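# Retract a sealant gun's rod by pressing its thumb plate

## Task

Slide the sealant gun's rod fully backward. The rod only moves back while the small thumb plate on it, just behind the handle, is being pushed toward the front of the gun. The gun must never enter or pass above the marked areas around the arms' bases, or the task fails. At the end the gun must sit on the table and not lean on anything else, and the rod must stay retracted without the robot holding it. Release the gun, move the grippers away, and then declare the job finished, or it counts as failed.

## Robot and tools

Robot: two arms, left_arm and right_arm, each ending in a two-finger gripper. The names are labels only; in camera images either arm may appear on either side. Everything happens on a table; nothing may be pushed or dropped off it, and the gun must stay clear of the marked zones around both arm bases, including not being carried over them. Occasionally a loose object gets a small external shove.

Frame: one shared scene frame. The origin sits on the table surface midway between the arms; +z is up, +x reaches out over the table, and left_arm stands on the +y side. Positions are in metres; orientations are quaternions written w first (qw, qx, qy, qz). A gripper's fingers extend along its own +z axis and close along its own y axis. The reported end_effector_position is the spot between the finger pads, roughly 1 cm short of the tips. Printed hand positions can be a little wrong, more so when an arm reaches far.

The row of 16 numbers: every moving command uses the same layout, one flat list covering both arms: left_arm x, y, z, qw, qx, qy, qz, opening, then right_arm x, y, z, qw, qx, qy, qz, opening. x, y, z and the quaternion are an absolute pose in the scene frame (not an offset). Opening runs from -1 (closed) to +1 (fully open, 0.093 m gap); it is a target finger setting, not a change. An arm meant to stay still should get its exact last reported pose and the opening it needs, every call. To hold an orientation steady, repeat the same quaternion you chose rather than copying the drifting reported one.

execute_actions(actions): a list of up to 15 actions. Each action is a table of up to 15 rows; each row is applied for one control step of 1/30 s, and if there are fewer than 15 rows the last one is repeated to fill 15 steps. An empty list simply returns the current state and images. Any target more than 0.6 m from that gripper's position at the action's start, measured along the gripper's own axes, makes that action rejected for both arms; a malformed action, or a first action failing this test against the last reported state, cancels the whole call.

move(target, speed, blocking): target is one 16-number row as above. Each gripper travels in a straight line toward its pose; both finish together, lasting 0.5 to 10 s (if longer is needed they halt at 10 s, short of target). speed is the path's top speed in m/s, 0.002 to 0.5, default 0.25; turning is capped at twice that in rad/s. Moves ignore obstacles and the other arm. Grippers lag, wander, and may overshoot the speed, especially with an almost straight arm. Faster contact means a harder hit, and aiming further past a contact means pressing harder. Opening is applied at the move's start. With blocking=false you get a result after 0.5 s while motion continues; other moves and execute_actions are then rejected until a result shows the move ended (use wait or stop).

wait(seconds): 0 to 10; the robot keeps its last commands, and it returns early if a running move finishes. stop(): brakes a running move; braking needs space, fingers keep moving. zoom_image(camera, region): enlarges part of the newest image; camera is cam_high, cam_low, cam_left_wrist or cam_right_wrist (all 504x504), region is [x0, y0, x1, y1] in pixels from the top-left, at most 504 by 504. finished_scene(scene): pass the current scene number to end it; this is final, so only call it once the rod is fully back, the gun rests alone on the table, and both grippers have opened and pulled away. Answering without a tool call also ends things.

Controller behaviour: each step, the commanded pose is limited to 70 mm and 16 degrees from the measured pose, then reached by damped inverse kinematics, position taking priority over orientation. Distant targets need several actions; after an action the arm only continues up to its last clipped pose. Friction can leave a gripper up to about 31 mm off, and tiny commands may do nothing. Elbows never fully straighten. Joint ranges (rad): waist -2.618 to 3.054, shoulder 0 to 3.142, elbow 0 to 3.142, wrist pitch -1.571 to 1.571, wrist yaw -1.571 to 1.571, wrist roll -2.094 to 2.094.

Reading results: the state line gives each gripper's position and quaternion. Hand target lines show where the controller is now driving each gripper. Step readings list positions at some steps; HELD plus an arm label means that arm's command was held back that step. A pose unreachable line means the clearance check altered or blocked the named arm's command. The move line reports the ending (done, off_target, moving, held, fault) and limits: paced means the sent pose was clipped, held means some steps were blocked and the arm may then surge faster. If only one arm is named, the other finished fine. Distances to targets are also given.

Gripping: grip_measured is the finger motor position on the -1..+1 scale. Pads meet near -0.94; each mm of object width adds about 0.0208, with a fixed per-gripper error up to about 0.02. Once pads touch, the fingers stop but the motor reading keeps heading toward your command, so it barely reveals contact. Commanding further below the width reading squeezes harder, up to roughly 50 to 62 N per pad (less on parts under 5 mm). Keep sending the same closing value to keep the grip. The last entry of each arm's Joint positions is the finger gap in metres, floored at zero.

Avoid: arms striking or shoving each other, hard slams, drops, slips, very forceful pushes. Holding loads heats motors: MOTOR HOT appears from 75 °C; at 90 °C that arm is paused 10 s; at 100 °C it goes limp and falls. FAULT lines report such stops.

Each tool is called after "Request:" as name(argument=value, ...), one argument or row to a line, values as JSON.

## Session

Request:
execute_actions(
  actions=[],
)

Scene clock: 0.00 s.
left_arm: end_effector_position=(+0.2200, +0.5028, +0.2495) grip_measured=+1.000 end_effector_quat_wxyz=(+0.045, +0.767, -0.285, +0.573) | right_arm: end_effector_position=(+0.1151, -0.6354, +0.2602) grip_measured=+0.982 end_effector_quat_wxyz=(+0.616, +0.251, +0.651, -0.367)
Joint positions: left_arm=[ 1.292  1.398  1.184 -1.451  1.224 -1.193  0.093] | right_arm=[-1.421  1.397  0.66   0.772 -0.684 -0.148  0.092]
Joint velocities: left_arm=[-0.017 -0.007 -0.012 -0.007 -0.037 -0.037  0.   ] | right_arm=[ 0.007  0.007 -0.027 -0.037 -0.022 -0.066  0.002]
Hand target (left_arm): +0.220, +0.503, +0.250; +0.045, +0.767, -0.285, +0.573
Hand target (right_arm): +0.115, -0.635, +0.260; +0.616, +0.251, +0.651, -0.367

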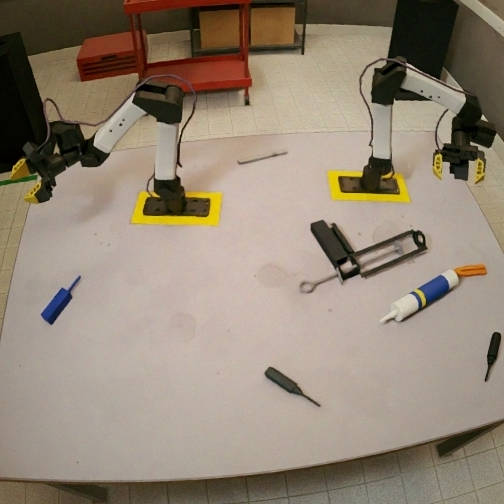

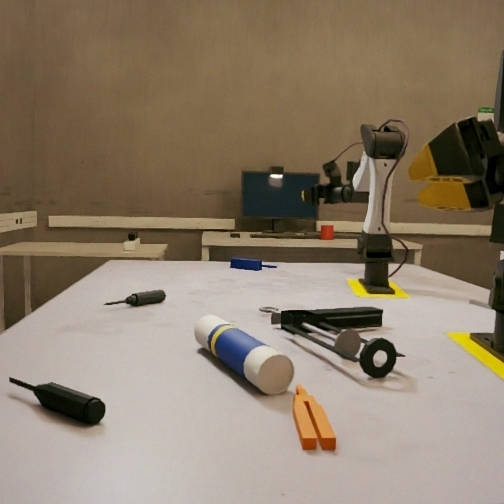

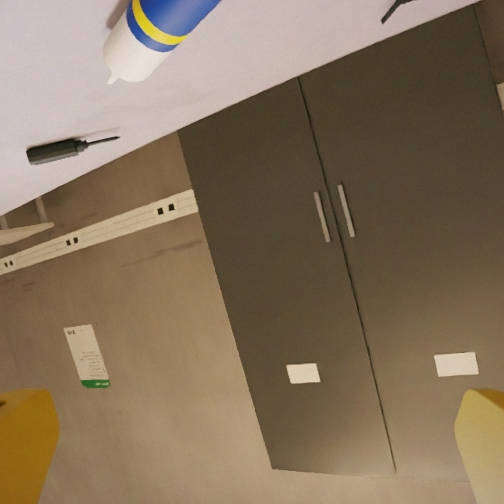

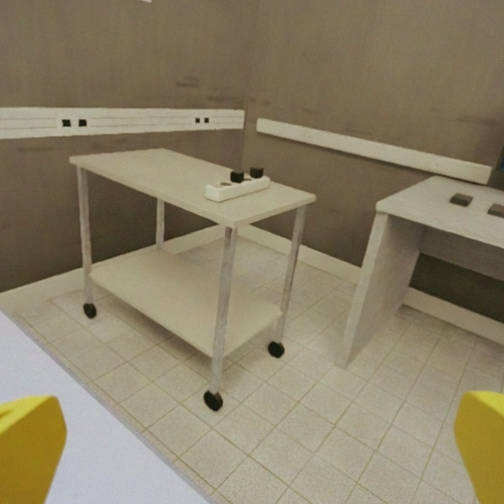

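Request:
move(
  target=[0.33,0.24,0.12,0,-0.165,0.986,0,-0.05,0.38,-0.04,0.12,-0.176,0.567,0.795,0.126,0.3],
  speed=0.3,
)

Scene clock: 9.70 s.
left_arm: end_effector_position=(+0.3212, +0.2432, +0.1192) grip_measured=-0.048 end_effector_quat_wxyz=(+0.002, -0.173, +0.985, +0.001) | right_arm: end_effector_position=(+0.3723, -0.0386, +0.1175) grip_measured=+0.303 end_effector_quat_wxyz=(-0.170, +0.559, +0.798, +0.145)
Joint positions: left_arm=[-0.238  1.881  1.628 -1.316 -0.004 -0.709  0.043] | right_arm=[ 0.487  2.041  1.777 -1.275 -0.449  1.548  0.06 ]
Joint velocities: left_arm=[-0.007 -0.012 -0.007 -0.037 -0.022  0.037  0.001] | right_arm=[-0.002 -0.002 -0.012 -0.007 -0.022 -0.051 -0.001]
Hand target (left_arm): +0.325, +0.243, +0.122; +0.005, -0.169, +0.986, +0.005
Hand target (right_arm): +0.376, -0.032, +0.115; -0.174, +0.558, +0.798, +0.150
Off the commanded pose (left_arm): 0.009 m, 1 deg.
Off the commanded pose (right_arm): 0.008 m, 3 deg.
move: off_target (right_arm)

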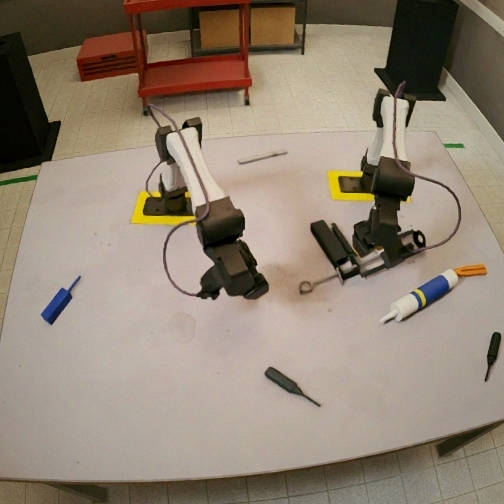

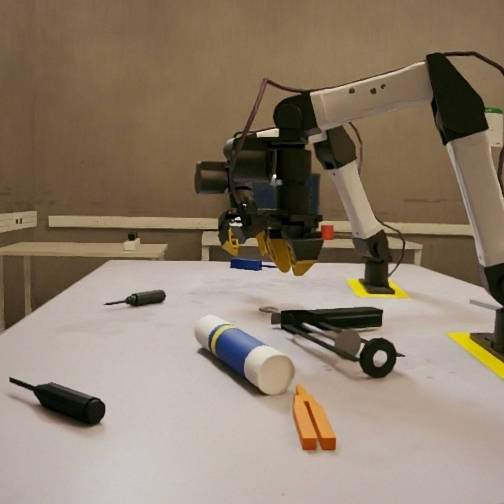

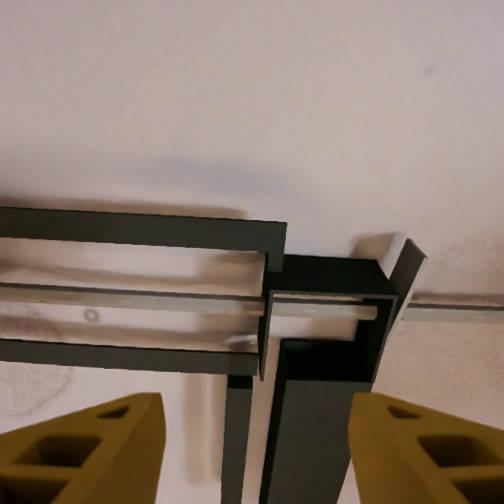

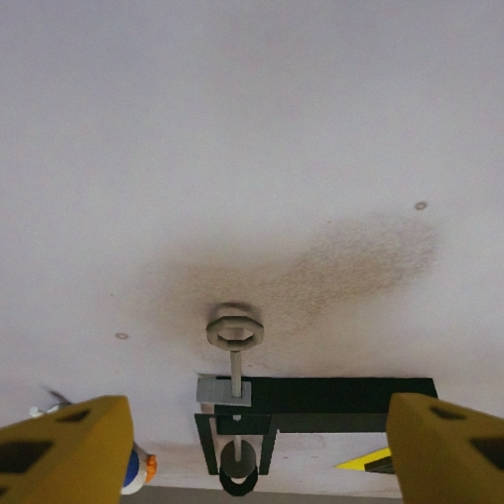

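Request:
move(
  target=[0.335,0.186,0.058,0,-0.148,0.989,0,-0.05,0.38,-0.04,0.12,-0.176,0.567,0.795,0.126,0.3],
  speed=0.12,
)

Scene clock: 15.07 s.
left_arm: end_effector_position=(+0.3360, +0.1880, +0.0642) grip_measured=-0.048 end_effector_quat_wxyz=(+0.005, -0.147, +0.989, -0.000) | right_arm: end_effector_position=(+0.3788, -0.0365, +0.1262) grip_measured=+0.303 end_effector_quat_wxyz=(-0.173, +0.561, +0.797, +0.140)
Joint positions: left_arm=[-0.358  2.038  1.628 -1.153 -0.005 -0.776  0.043] | right_arm=[ 0.487  2.082  1.874 -1.343 -0.449  1.549  0.06 ]
Joint velocities: left_arm=[-0.002 -0.012  0.002 -0.066 -0.051 -0.007 -0.001] | right_arm=[-0.007  0.002  0.002 -0.022  0.051  0.007 -0.   ]
Hand target (left_arm): +0.334, +0.186, +0.059; +0.000, -0.148, +0.989, -0.000
Hand target (right_arm): +0.380, -0.040, +0.120; -0.176, +0.567, +0.795, +0.126
Off the commanded pose (left_arm): 0.007 m, 1 deg.
Off the commanded pose (right_arm): 0.007 m, 2 deg.
move: done

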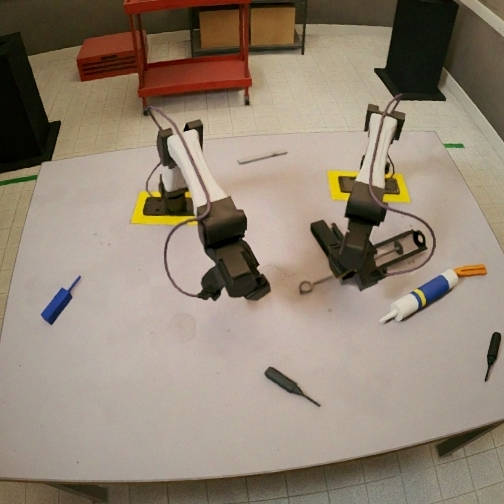

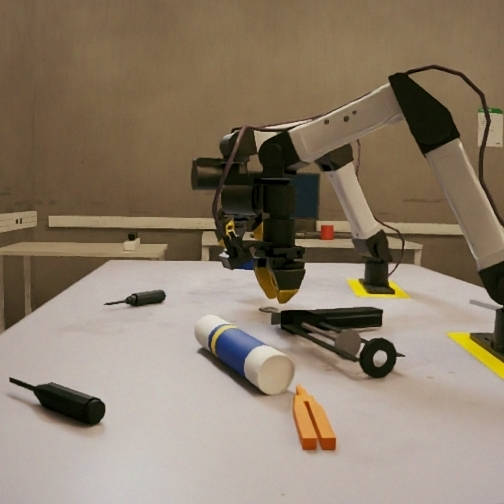

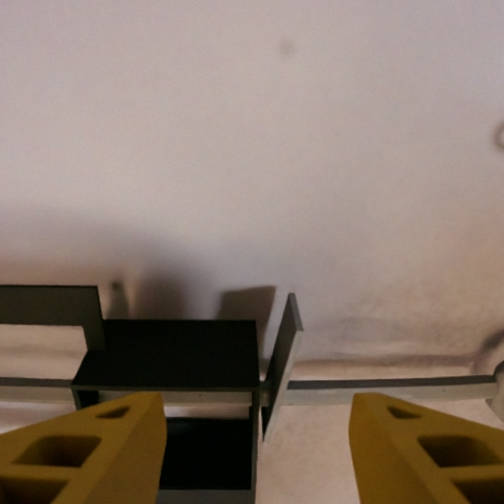

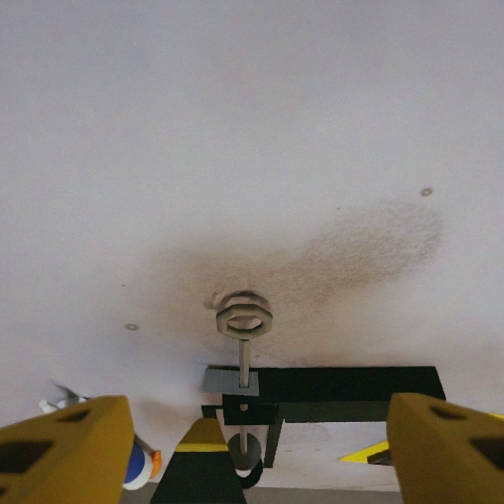

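Request:
move(
  target=[0.318,0.179,0.056,0,-0.156,0.988,0,-0.05,0.38,-0.04,0.12,-0.176,0.567,0.795,0.126,0.3],
  speed=0.05,
)

Request:
move(
  target=[0.319,0.179,0.026,0,-0.156,0.988,0,-0.05,0.385,0.0,0.08,-0.176,0.567,0.795,0.126,0.3],
  speed=0.05,
)

Scene clock: 17.90 s.
left_arm: end_effector_position=(+0.3233, +0.1800, +0.0582) grip_measured=-0.048 end_effector_quat_wxyz=(+0.002, -0.155, +0.988, +0.002) | right_arm: end_effector_position=(+0.3783, -0.0368, +0.1262) grip_measured=+0.303 end_effector_quat_wxyz=(-0.174, +0.561, +0.797, +0.139)
Joint positions: left_arm=[-0.392  2.019  1.577 -1.127 -0.005 -0.825  0.043] | right_arm=[ 0.487  2.082  1.874 -1.345 -0.449  1.549  0.06 ]
Joint velocities: left_arm=[-0.002 -0.017 -0.002  0.022  0.051 -0.037 -0.001] | right_arm=[ 0.012 -0.007  0.007 -0.066  0.066 -0.037 -0.   ]
Hand target (left_arm): +0.318, +0.179, +0.056; -0.000, -0.156, +0.988, +0.000
Hand target (right_arm): +0.380, -0.040, +0.120; -0.176, +0.567, +0.795, +0.126
Off the commanded pose (left_arm): 0.006 m, 0 deg.
Off the commanded pose (right_arm): 0.007 m, 2 deg.
move: done

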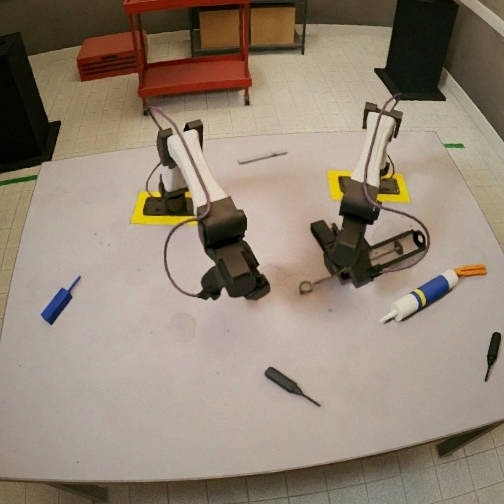

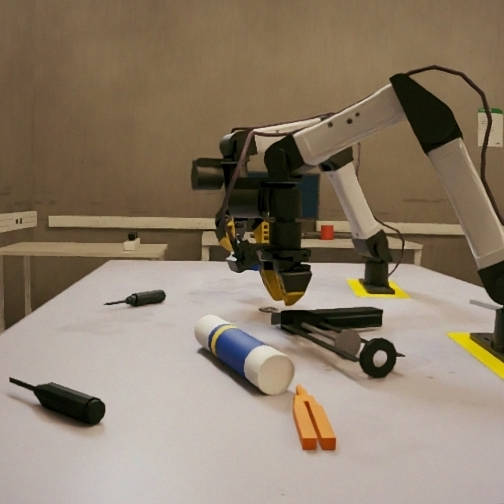

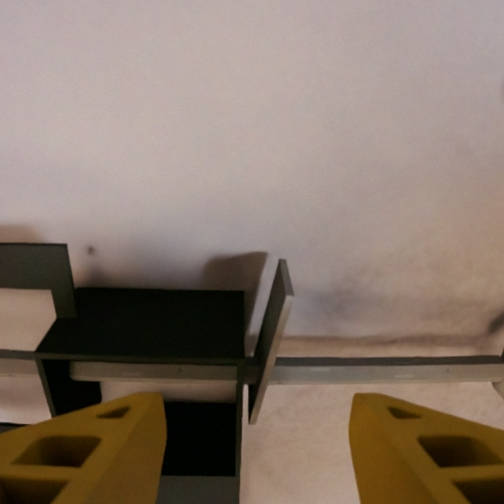

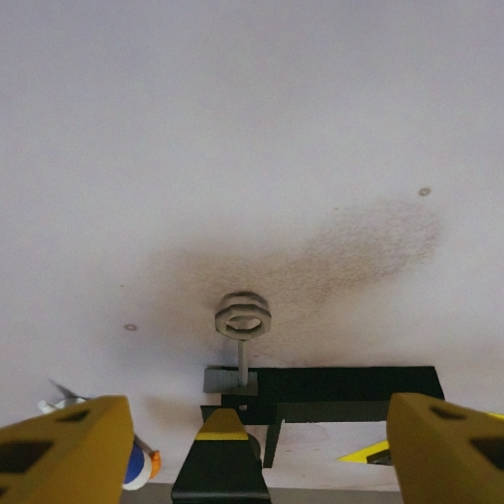

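Scene clock: 19.43 s.
left_arm: end_effector_position=(+0.3260, +0.1786, +0.0455) grip_measured=-0.048 end_effector_quat_wxyz=(+0.012, -0.156, +0.988, -0.006) | right_arm: end_effector_position=(+0.3883, -0.0001, +0.0972) grip_measured=+0.303 end_effector_quat_wxyz=(-0.172, +0.563, +0.796, +0.144)
Joint positions: left_arm=[-0.392  2.019  1.524 -1.05  -0.006 -0.829  0.043] | right_arm=[ 0.561  2.158  1.874 -1.222 -0.449  1.638  0.06 ]
Joint velocities: left_arm=[-0.007  0.007  0.017 -0.007  0.022 -0.051  0.   ] | right_arm=[-0.007 -0.017 -0.017  0.037  0.007  0.007  0.   ]
Hand target (left_arm): +0.319, +0.180, +0.027; -0.000, -0.156, +0.988, +0.001
Hand target (right_arm): +0.384, +0.000, +0.080; -0.177, +0.566, +0.795, +0.126
Off the commanded pose (left_arm): 0.021 m, 2 deg.
Off the commanded pose (right_arm): 0.018 m, 2 deg.
move: off_target (left_arm, right_arm)

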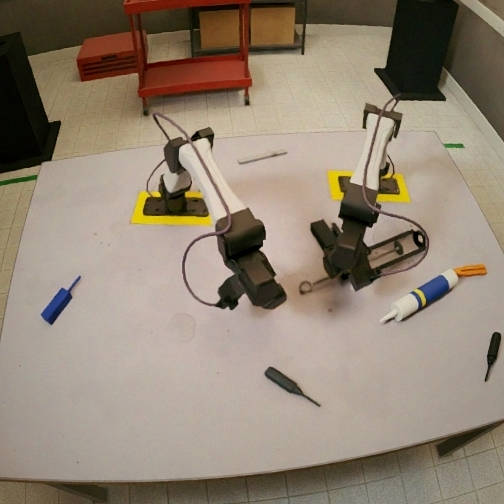

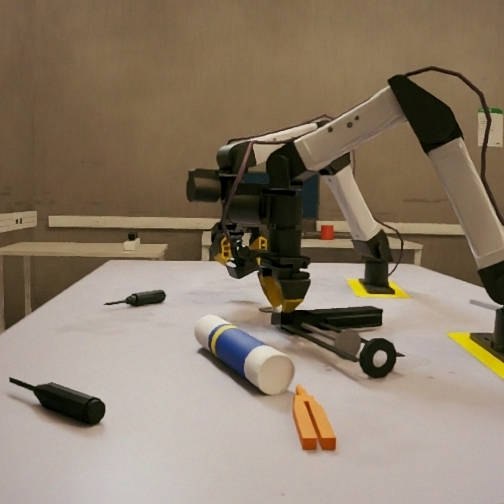

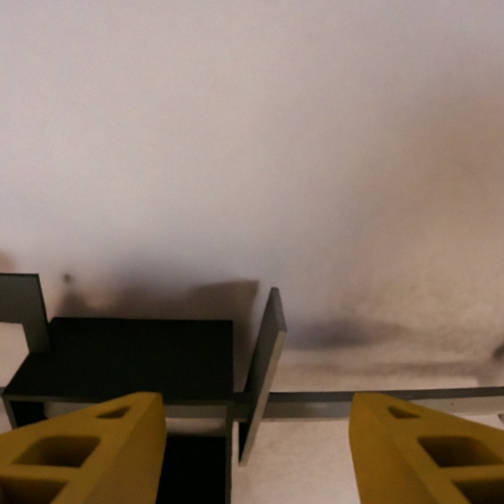

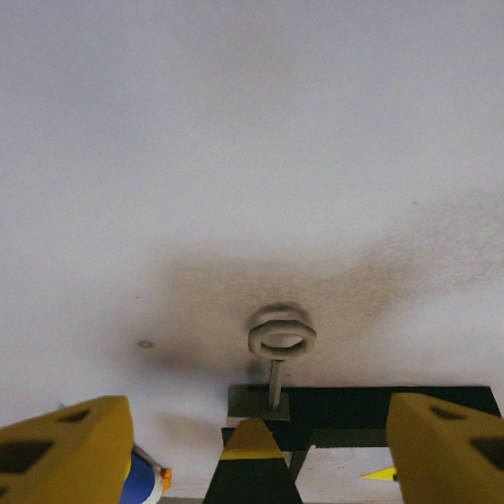

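Request:
execute_actions(
  actions=[
    [[0.319,0.179,0.056,0,-0.156,0.988,0,-0.05,0.385,0,0.09,-0.176,0.567,0.795,0.126,0.3]],
    [[0.308,0.179,0.052,0,-0.156,0.988,0,-0.05,0.385,0,0.09,-0.176,0.567,0.795,0.126,0.3]],
    [[0.308,0.179,0.04,0,-0.156,0.988,0,-0.05,0.385,0,0.09,-0.176,0.567,0.795,0.126,0.3]],
    [[0.308,0.179,0.027,0,-0.156,0.988,0,-0.05,0.385,0,0.09,-0.176,0.567,0.795,0.126,0.3]],
  ],
)

Scene clock: 23.87 s.
left_arm: end_effector_position=(+0.3151, +0.1787, +0.0377) grip_measured=-0.048 end_effector_quat_wxyz=(+0.012, -0.156, +0.988, -0.006) | right_arm: end_effector_position=(+0.3874, -0.0007, +0.0970) grip_measured=+0.303 end_effector_quat_wxyz=(-0.173, +0.564, +0.795, +0.142)
Joint positions: left_arm=[-0.406  1.993  1.453 -1.006 -0.006 -0.843  0.043] | right_arm=[ 0.561  2.158  1.874 -1.227 -0.448  1.639  0.06 ]
Joint velocities: left_arm=[ 0.002 -0.007 -0.002  0.081  0.066  0.022  0.001] | right_arm=[ 0.012  0.022  0.007  0.022 -0.007 -0.066  0.   ]
Hand target (left_arm): +0.308, +0.179, +0.027; -0.000, -0.156, +0.988, +0.000
Hand target (right_arm): +0.385, -0.000, +0.090; -0.176, +0.567, +0.795, +0.126
Off the commanded pose (left_arm): 0.013 m, 2 deg.
Off the commanded pose (right_arm): 0.007 m, 2 deg.
Step readings (end_effector_position; steps 1 to 15: 1st action; 16 to 30: 2nd action; 31 to 45: 3rd action; 46 to 60: 4th action):
0: left_arm (+0.3260, +0.1786, +0.0455) | right_arm (+0.3886, +0.0000, +0.0972)
1: left_arm (+0.3255, +0.1789, +0.0466) | right_arm (+0.3886, -0.0000, +0.0972)
2: left_arm (+0.3252, +0.1791, +0.0477) | right_arm (+0.3883, -0.0002, +0.0972)
4: left_arm (+0.3225, +0.1806, +0.0479) | right_arm (+0.3879, -0.0003, +0.0971)
8: left_arm (+0.3186, +0.1828, +0.0479) | right_arm (+0.3877, -0.0005, +0.0971)
15: left_arm (+0.3168, +0.1838, +0.0479) | right_arm (+0.3875, -0.0006, +0.0971)
16: left_arm (+0.3166, +0.1834, +0.0484) | right_arm (+0.3875, -0.0006, +0.0971)
17: left_arm (+0.3158, +0.1831, +0.0491) | right_arm (+0.3875, -0.0006, +0.0971)
19: left_arm (+0.3144, +0.1814, +0.0524) | right_arm (+0.3875, -0.0006, +0.0971)
23: left_arm (+0.3144, +0.1791, +0.0562) | right_arm (+0.3874, -0.0006, +0.0971)
30: left_arm (+0.3145, +0.1790, +0.0562) | right_arm (+0.3874, -0.0006, +0.0971)
31: left_arm (+0.3147, +0.1789, +0.0551) | right_arm (+0.3874, -0.0006, +0.0971)
32: left_arm (+0.3149, +0.1788, +0.0535) | right_arm (+0.3874, -0.0006, +0.0971)
34: left_arm (+0.3132, +0.1798, +0.0498) | right_arm (+0.3874, -0.0006, +0.0971)
38: left_arm (+0.3126, +0.1801, +0.0481) | right_arm (+0.3874, -0.0006, +0.0971)
45: left_arm (+0.3145, +0.1791, +0.0481) | right_arm (+0.3874, -0.0007, +0.0970)
46: left_arm (+0.3148, +0.1789, +0.0470) | right_arm (+0.3874, -0.0007, +0.0970)
47: left_arm (+0.3151, +0.1787, +0.0454) | right_arm (+0.3874, -0.0007, +0.0970)
49: left_arm (+0.3138, +0.1794, +0.0412) | right_arm (+0.3874, -0.0007, +0.0970)
53: left_arm (+0.3131, +0.1799, +0.0377) | right_arm (+0.3874, -0.0007, +0.0970)
60: end_effector_position above

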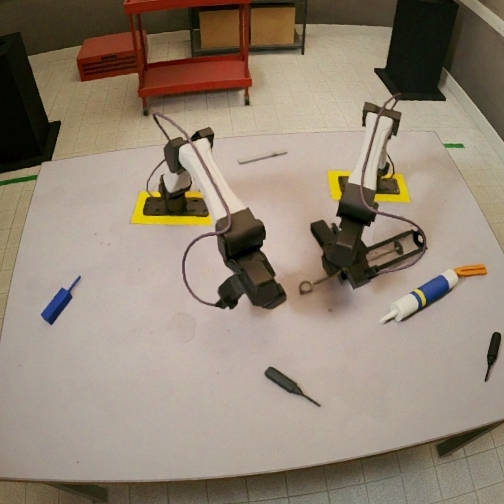

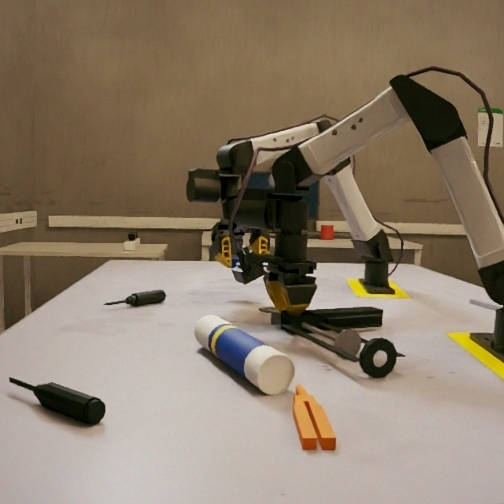

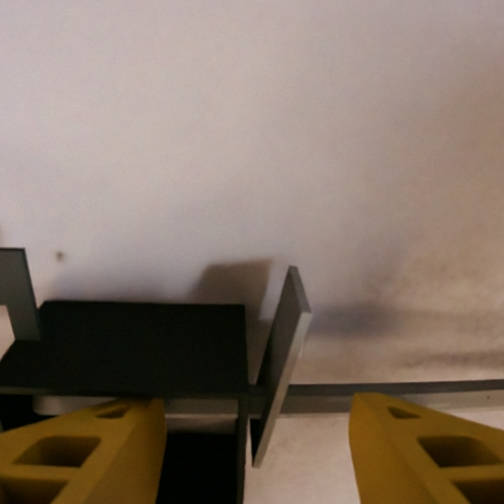

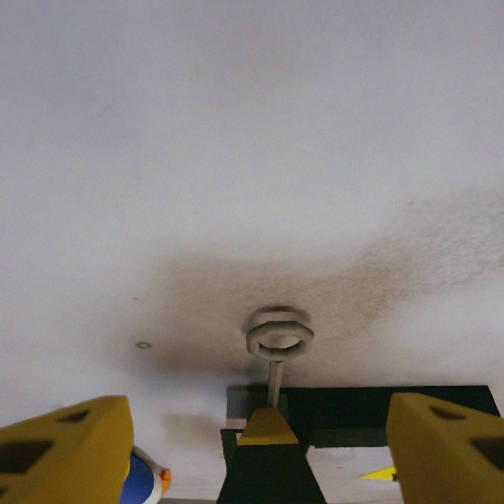

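Request:
execute_actions(
  actions=[
    [[0.314,0.179,0.037,0,-0.156,0.988,0,-0.4,0.375,0.02,0.07,-0.176,0.567,0.795,0.126,0.3]],
    [[0.314,0.179,0.037,0,-0.156,0.988,0,-0.65,0.36,0.045,0.05,-0.176,0.567,0.795,0.126,0.3]],
    [[0.314,0.179,0.037,0,-0.156,0.988,0,-0.9,0.35,0.065,0.03,-0.176,0.567,0.795,0.126,0.3]],
    [[0.314,0.179,0.037,0,-0.156,0.988,0,-0.9,0.347,0.075,0.018,-0.176,0.567,0.795,0.126,0.3]],
  ],
)

Scene clock: 29.47 s.
left_arm: end_effector_position=(+0.3109, +0.1811, +0.0376) grip_measured=-0.891 end_effector_quat_wxyz=(+0.004, -0.155, +0.988, +0.000) | right_arm: end_effector_position=(+0.3513, +0.0761, +0.0335) grip_measured=+0.303 end_effector_quat_wxyz=(-0.176, +0.563, +0.795, +0.141)
Joint positions: left_arm=[-0.406  1.993  1.454 -1.026 -0.005 -0.841  0.002] | right_arm=[ 0.758  2.196  1.676 -0.903 -0.432  1.854  0.06 ]
Joint velocities: left_arm=[-0.012 -0.012 -0.002 -0.022  0.037 -0.051  0.002] | right_arm=[ 0.007  0.037  0.012  0.007 -0.007  0.007  0.001]
Hand target (left_arm): +0.314, +0.179, +0.037; +0.000, -0.156, +0.988, -0.000
Hand target (right_arm): +0.347, +0.075, +0.018; -0.176, +0.567, +0.795, +0.126
Off the commanded pose (left_arm): 0.004 m, 0 deg.
Off the commanded pose (right_arm): 0.016 m, 2 deg.
Step readings (end_effector_position; steps 1 to 15: 1st action; 16 to 30: 2nd action; 31 to 45: 3rd action; 46 to 60: 4th action):
0: left_arm (+0.3155, +0.1785, +0.0377) | right_arm (+0.3874, -0.0007, +0.0970)
1: left_arm (+0.3152, +0.1786, +0.0377) | right_arm (+0.3869, +0.0008, +0.0948)
2: left_arm (+0.3144, +0.1791, +0.0377) | right_arm (+0.3854, +0.0033, +0.0921)
4: left_arm (+0.3130, +0.1799, +0.0377) | right_arm (+0.3778, +0.0106, +0.0850)
8: left_arm (+0.3116, +0.1807, +0.0377) | right_arm (+0.3714, +0.0205, +0.0815)
15: left_arm (+0.3110, +0.1811, +0.0376) | right_arm (+0.3745, +0.0219, +0.0817)
16: left_arm (+0.3110, +0.1811, +0.0376) | right_arm (+0.3739, +0.0238, +0.0789)
17: left_arm (+0.3111, +0.1808, +0.0377) | right_arm (+0.3721, +0.0265, +0.0752)
19: left_arm (+0.3111, +0.1805, +0.0376) | right_arm (+0.3624, +0.0340, +0.0657)
23: left_arm (+0.3110, +0.1805, +0.0376) | right_arm (+0.3540, +0.0447, +0.0597)
30: left_arm (+0.3110, +0.1805, +0.0376) | right_arm (+0.3588, +0.0476, +0.0602)
31: left_arm (+0.3113, +0.1800, +0.0377) | right_arm (+0.3586, +0.0490, +0.0581)
32: left_arm (+0.3111, +0.1809, +0.0376) | right_arm (+0.3584, +0.0513, +0.0559)
34: left_arm (+0.3109, +0.1811, +0.0376) | right_arm (+0.3528, +0.0570, +0.0489)
38: left_arm (+0.3109, +0.1811, +0.0376) | right_arm (+0.3475, +0.0647, +0.0425)
45: left_arm (+0.3109, +0.1811, +0.0376) | right_arm (+0.3510, +0.0669, +0.0430)
46: left_arm (+0.3109, +0.1811, +0.0376) | right_arm (+0.3512, +0.0678, +0.0423)
47: left_arm (+0.3109, +0.1811, +0.0376) | right_arm (+0.3519, +0.0690, +0.0415)
49: left_arm (+0.3109, +0.1811, +0.0376) | right_arm (+0.3515, +0.0719, +0.0384)
53: left_arm (+0.3109, +0.1811, +0.0376) | right_arm (+0.3499, +0.0752, +0.0338)
60: end_effector_position above

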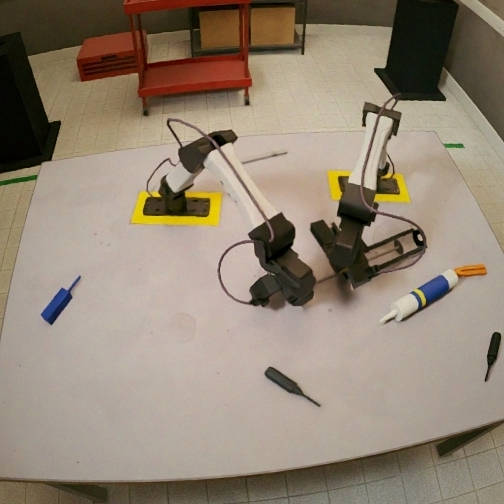

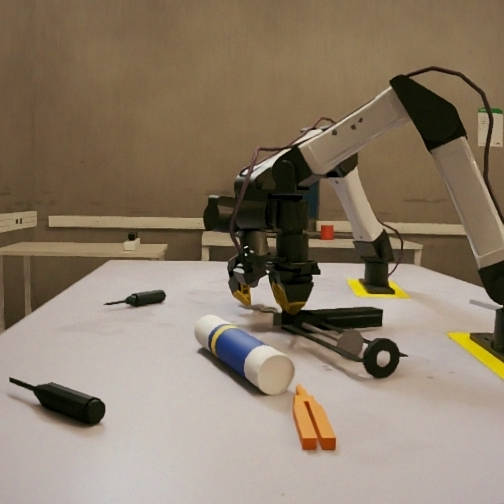

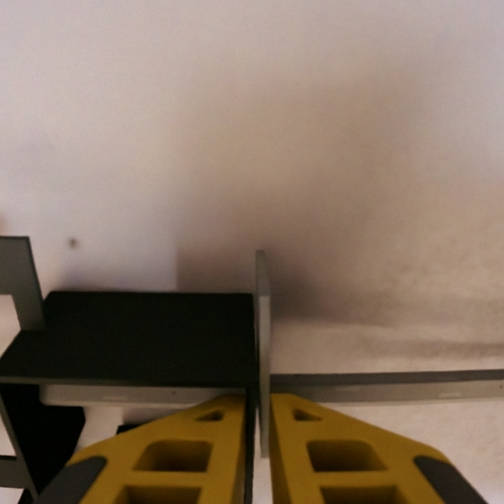

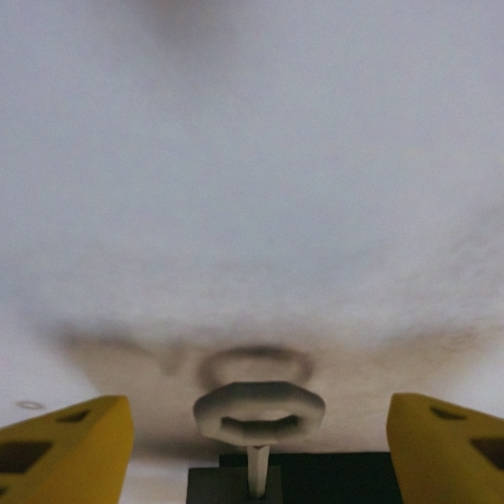

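Request:
execute_actions(
  actions=[
    [[0.311,0.181,0.04,0,-0.156,0.988,0,-0.9,0.346,0.082,0.008,-0.176,0.567,0.795,0.126,0.3]],
    [[0.311,0.181,0.04,0,-0.156,0.988,0,-0.9,0.346,0.082,0.008,-0.176,0.567,0.795,0.126,0.3]],
  ],
)

Scene clock: 32.47 s.
left_arm: end_effector_position=(+0.3109, +0.1811, +0.0376) grip_measured=-0.891 end_effector_quat_wxyz=(+0.004, -0.155, +0.988, +0.000) | right_arm: end_effector_position=(+0.3518, +0.0838, +0.0244) grip_measured=+0.303 end_effector_quat_wxyz=(-0.176, +0.563, +0.795, +0.143)
Joint positions: left_arm=[-0.406  1.993  1.454 -1.026 -0.005 -0.841  0.002] | right_arm=[ 0.772  2.22   1.676 -0.868 -0.43   1.87   0.06 ]
Joint velocities: left_arm=[-0.032  0.012  0.012 -0.007 -0.051  0.037 -0.001] | right_arm=[-0.007 -0.017 -0.017 -0.081  0.022  0.007 -0.   ]
Hand target (left_arm): +0.311, +0.181, +0.040; +0.000, -0.156, +0.988, -0.000
Hand target (right_arm): +0.346, +0.082, +0.008; -0.176, +0.567, +0.795, +0.126
Off the commanded pose (left_arm): 0.002 m, 0 deg.
Off the commanded pose (right_arm): 0.017 m, 2 deg.
Step readings (end_effector_position; steps 1 to 15: 1st action; 16 to 30: 2nd action):
0: left_arm (+0.3109, +0.1811, +0.0376) | right_arm (+0.3516, +0.0763, +0.0336)
1: left_arm (+0.3109, +0.1811, +0.0376) | right_arm (+0.3518, +0.0769, +0.0330)
2: left_arm (+0.3109, +0.1811, +0.0376) | right_arm (+0.3524, +0.0781, +0.0322)
4: left_arm (+0.3109, +0.1811, +0.0376) | right_arm (+0.3522, +0.0806, +0.0292)
8: left_arm (+0.3109, +0.1811, +0.0376) | right_arm (+0.3509, +0.0830, +0.0247)
15: left_arm (+0.3109, +0.1811, +0.0376) | right_arm (+0.3516, +0.0837, +0.0243)
16: left_arm (+0.3109, +0.1811, +0.0376) | right_arm (+0.3517, +0.0837, +0.0243)
17: left_arm (+0.3109, +0.1811, +0.0376) | right_arm (+0.3517, +0.0837, +0.0243)
19: left_arm (+0.3109, +0.1811, +0.0376) | right_arm (+0.3517, +0.0838, +0.0243)
23: left_arm (+0.3109, +0.1811, +0.0376) | right_arm (+0.3517, +0.0838, +0.0243)
30: end_effector_position above

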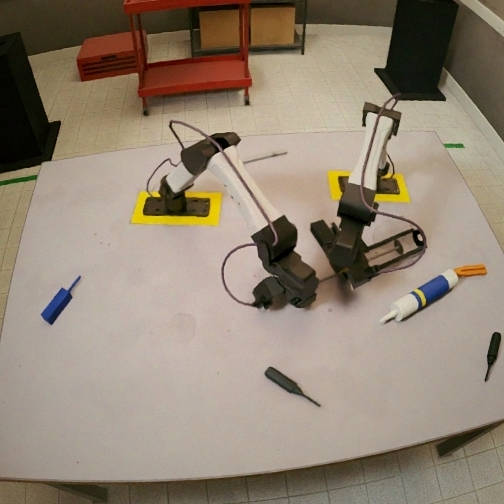

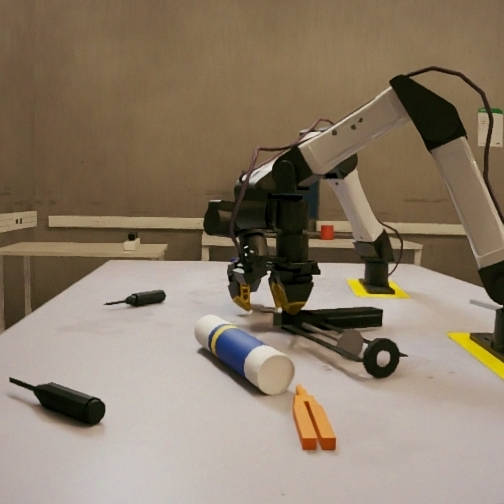

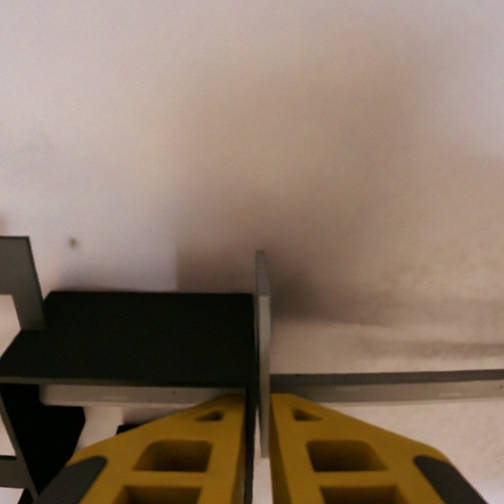

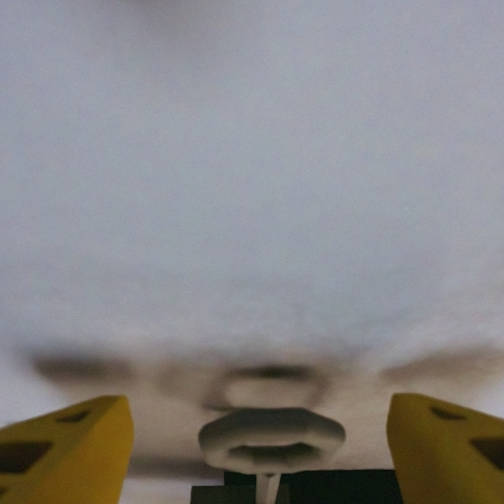

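Request:
execute_actions(
  actions=[
    [[0.311,0.181,0.04,0,-0.156,0.988,0,-0.9,0.34,0.094,0.008,-0.176,0.567,0.795,0.126,0.3]],
    [[0.311,0.181,0.04,0,-0.156,0.988,0,-0.9,0.34,0.094,0.008,-0.176,0.567,0.795,0.126,0.0]],
    [[0.311,0.181,0.04,0,-0.156,0.988,0,-0.9,0.342,0.094,0.018,-0.176,0.567,0.795,0.126,-0.4]],
  ],
)

Scene clock: 35.93 s.
left_arm: end_effector_position=(+0.3106, +0.1809, +0.0376) grip_measured=-0.891 end_effector_quat_wxyz=(+0.003, -0.155, +0.988, -0.000) | right_arm: end_effector_position=(+0.3435, +0.0960, +0.0244) grip_measured=-0.363 end_effector_quat_wxyz=(-0.175, +0.562, +0.796, +0.141)
Joint positions: left_arm=[-0.406  1.993  1.454 -1.027 -0.003 -0.84   0.002] | right_arm=[ 0.807  2.22   1.677 -0.857 -0.423  1.905  0.028]
Joint velocities: left_arm=[ 0.002 -0.002  0.017 -0.051 -0.022 -0.022 -0.001] | right_arm=[-0.012  0.012 -0.007  0.022  0.037 -0.022 -0.002]
Hand target (left_arm): +0.311, +0.181, +0.040; +0.000, -0.156, +0.988, +0.000
Hand target (right_arm): +0.342, +0.094, +0.018; -0.176, +0.567, +0.795, +0.126
Off the commanded pose (left_arm): 0.002 m, 0 deg.
Off the commanded pose (right_arm): 0.007 m, 2 deg.
Step readings (end_effector_position; steps 1 to 15: 1st action; 16 to 30: 2nd action; 31 to 45: 3rd action):
0: left_arm (+0.3109, +0.1811, +0.0376) | right_arm (+0.3518, +0.0838, +0.0244)
1: left_arm (+0.3109, +0.1811, +0.0376) | right_arm (+0.3515, +0.0845, +0.0243)
2: left_arm (+0.3109, +0.1811, +0.0376) | right_arm (+0.3508, +0.0858, +0.0242)
4: left_arm (+0.3109, +0.1811, +0.0376) | right_arm (+0.3473, +0.0905, +0.0243)
8: left_arm (+0.3109, +0.1811, +0.0376) | right_arm (+0.3429, +0.0959, +0.0244)
15: left_arm (+0.3109, +0.1811, +0.0376) | right_arm (+0.3432, +0.0962, +0.0244)
16: left_arm (+0.3109, +0.1811, +0.0376) | right_arm (+0.3432, +0.0962, +0.0244)
17: left_arm (+0.3109, +0.1811, +0.0376) | right_arm (+0.3432, +0.0962, +0.0244)
19: left_arm (+0.3109, +0.1811, +0.0376) | right_arm (+0.3432, +0.0962, +0.0244)
23: left_arm (+0.3109, +0.1811, +0.0376) | right_arm (+0.3432, +0.0962, +0.0244)
30: left_arm (+0.3109, +0.1811, +0.0376) | right_arm (+0.3432, +0.0962, +0.0244)
31: left_arm (+0.3109, +0.1811, +0.0376) | right_arm (+0.3431, +0.0962, +0.0244)
32: left_arm (+0.3107, +0.1810, +0.0376) | right_arm (+0.3434, +0.0961, +0.0244)
34: left_arm (+0.3106, +0.1809, +0.0376) | right_arm (+0.3435, +0.0960, +0.0244)
38: left_arm (+0.3106, +0.1809, +0.0376) | right_arm (+0.3435, +0.0960, +0.0244)
45: end_effector_position above

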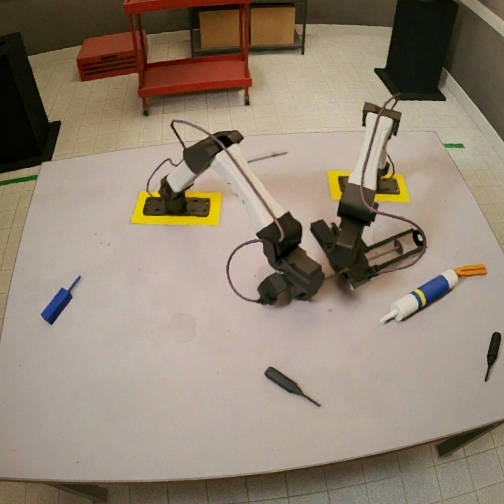

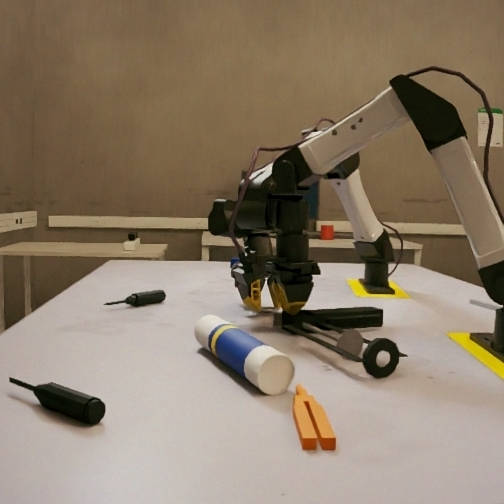

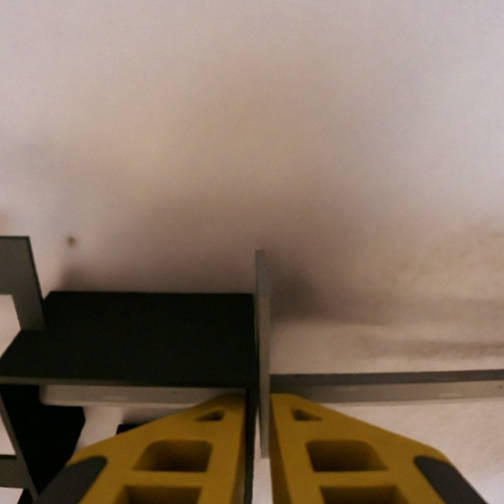

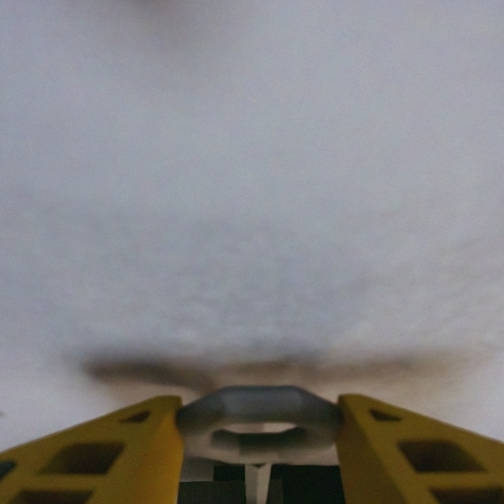

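Request:
move(
  target=[0.307,0.192,0.04,0,-0.156,0.988,0,-0.9,0.402,-0.08,0.02,-0.176,0.567,0.795,0.126,-0.42],
  speed=0.07,
)

Scene clock: 40.63 s.
left_arm: end_effector_position=(+0.3215, +0.1650, +0.0432) grip_measured=-0.891 end_effector_quat_wxyz=(+0.019, -0.151, +0.987, -0.045) | right_arm: end_effector_position=(+0.4036, -0.0628, +0.0267) grip_measured=-0.363 end_effector_quat_wxyz=(-0.179, +0.554, +0.799, +0.150)
Joint positions: left_arm=[-0.406  1.98   1.454 -0.959  0.046 -0.833  0.002] | right_arm=[ 0.401  2.217  1.681 -1.052 -0.471  1.442  0.028]
Joint velocities: left_arm=[ 0.027  0.012  0.007 -0.007  0.007 -0.022  0.001] | right_arm=[-0.002  0.017  0.002 -0.037 -0.007  0.037 -0.   ]
Hand target (left_arm): +0.307, +0.191, +0.040; -0.001, -0.155, +0.988, -0.001
Hand target (right_arm): +0.406, -0.081, +0.019; -0.172, +0.567, +0.796, +0.124
Off the commanded pose (left_arm): 0.031 m, 6 deg.
Off the commanded pose (right_arm): 0.019 m, 3 deg.
move: off_target (left_arm, right_arm)

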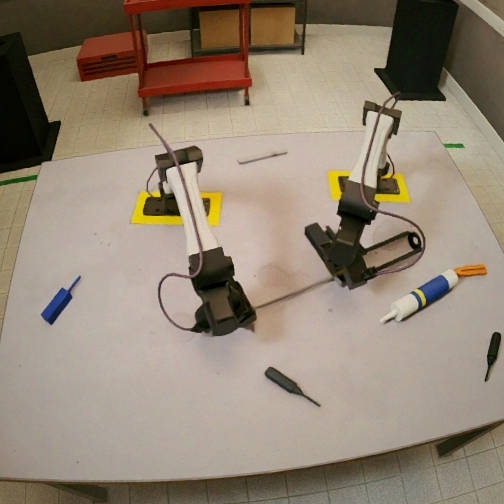

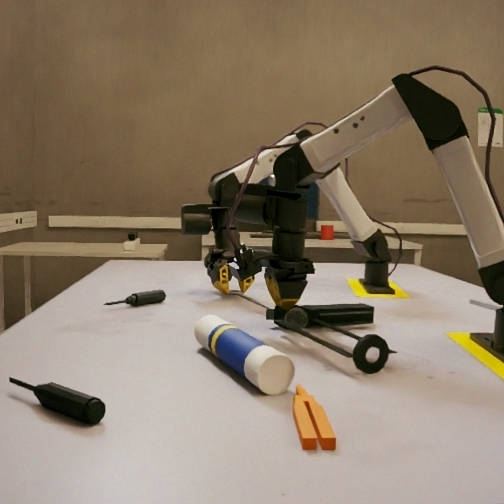

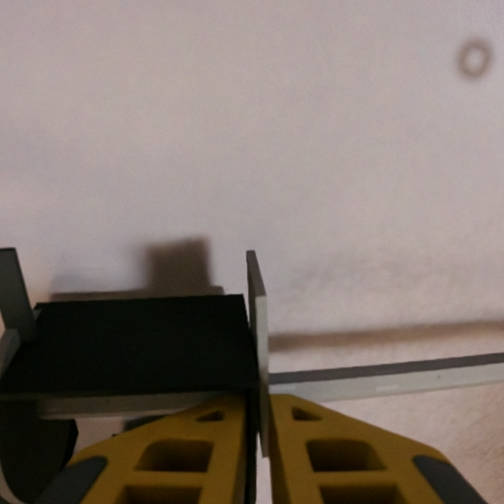

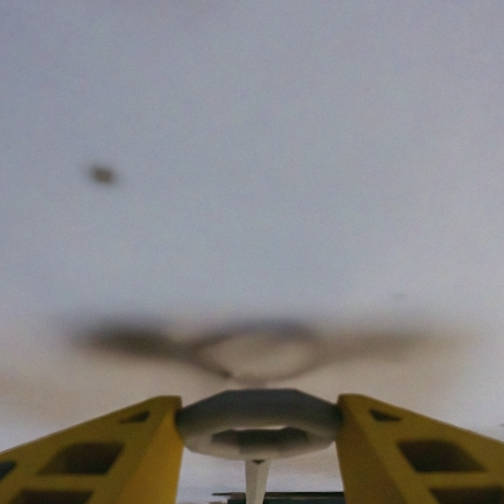

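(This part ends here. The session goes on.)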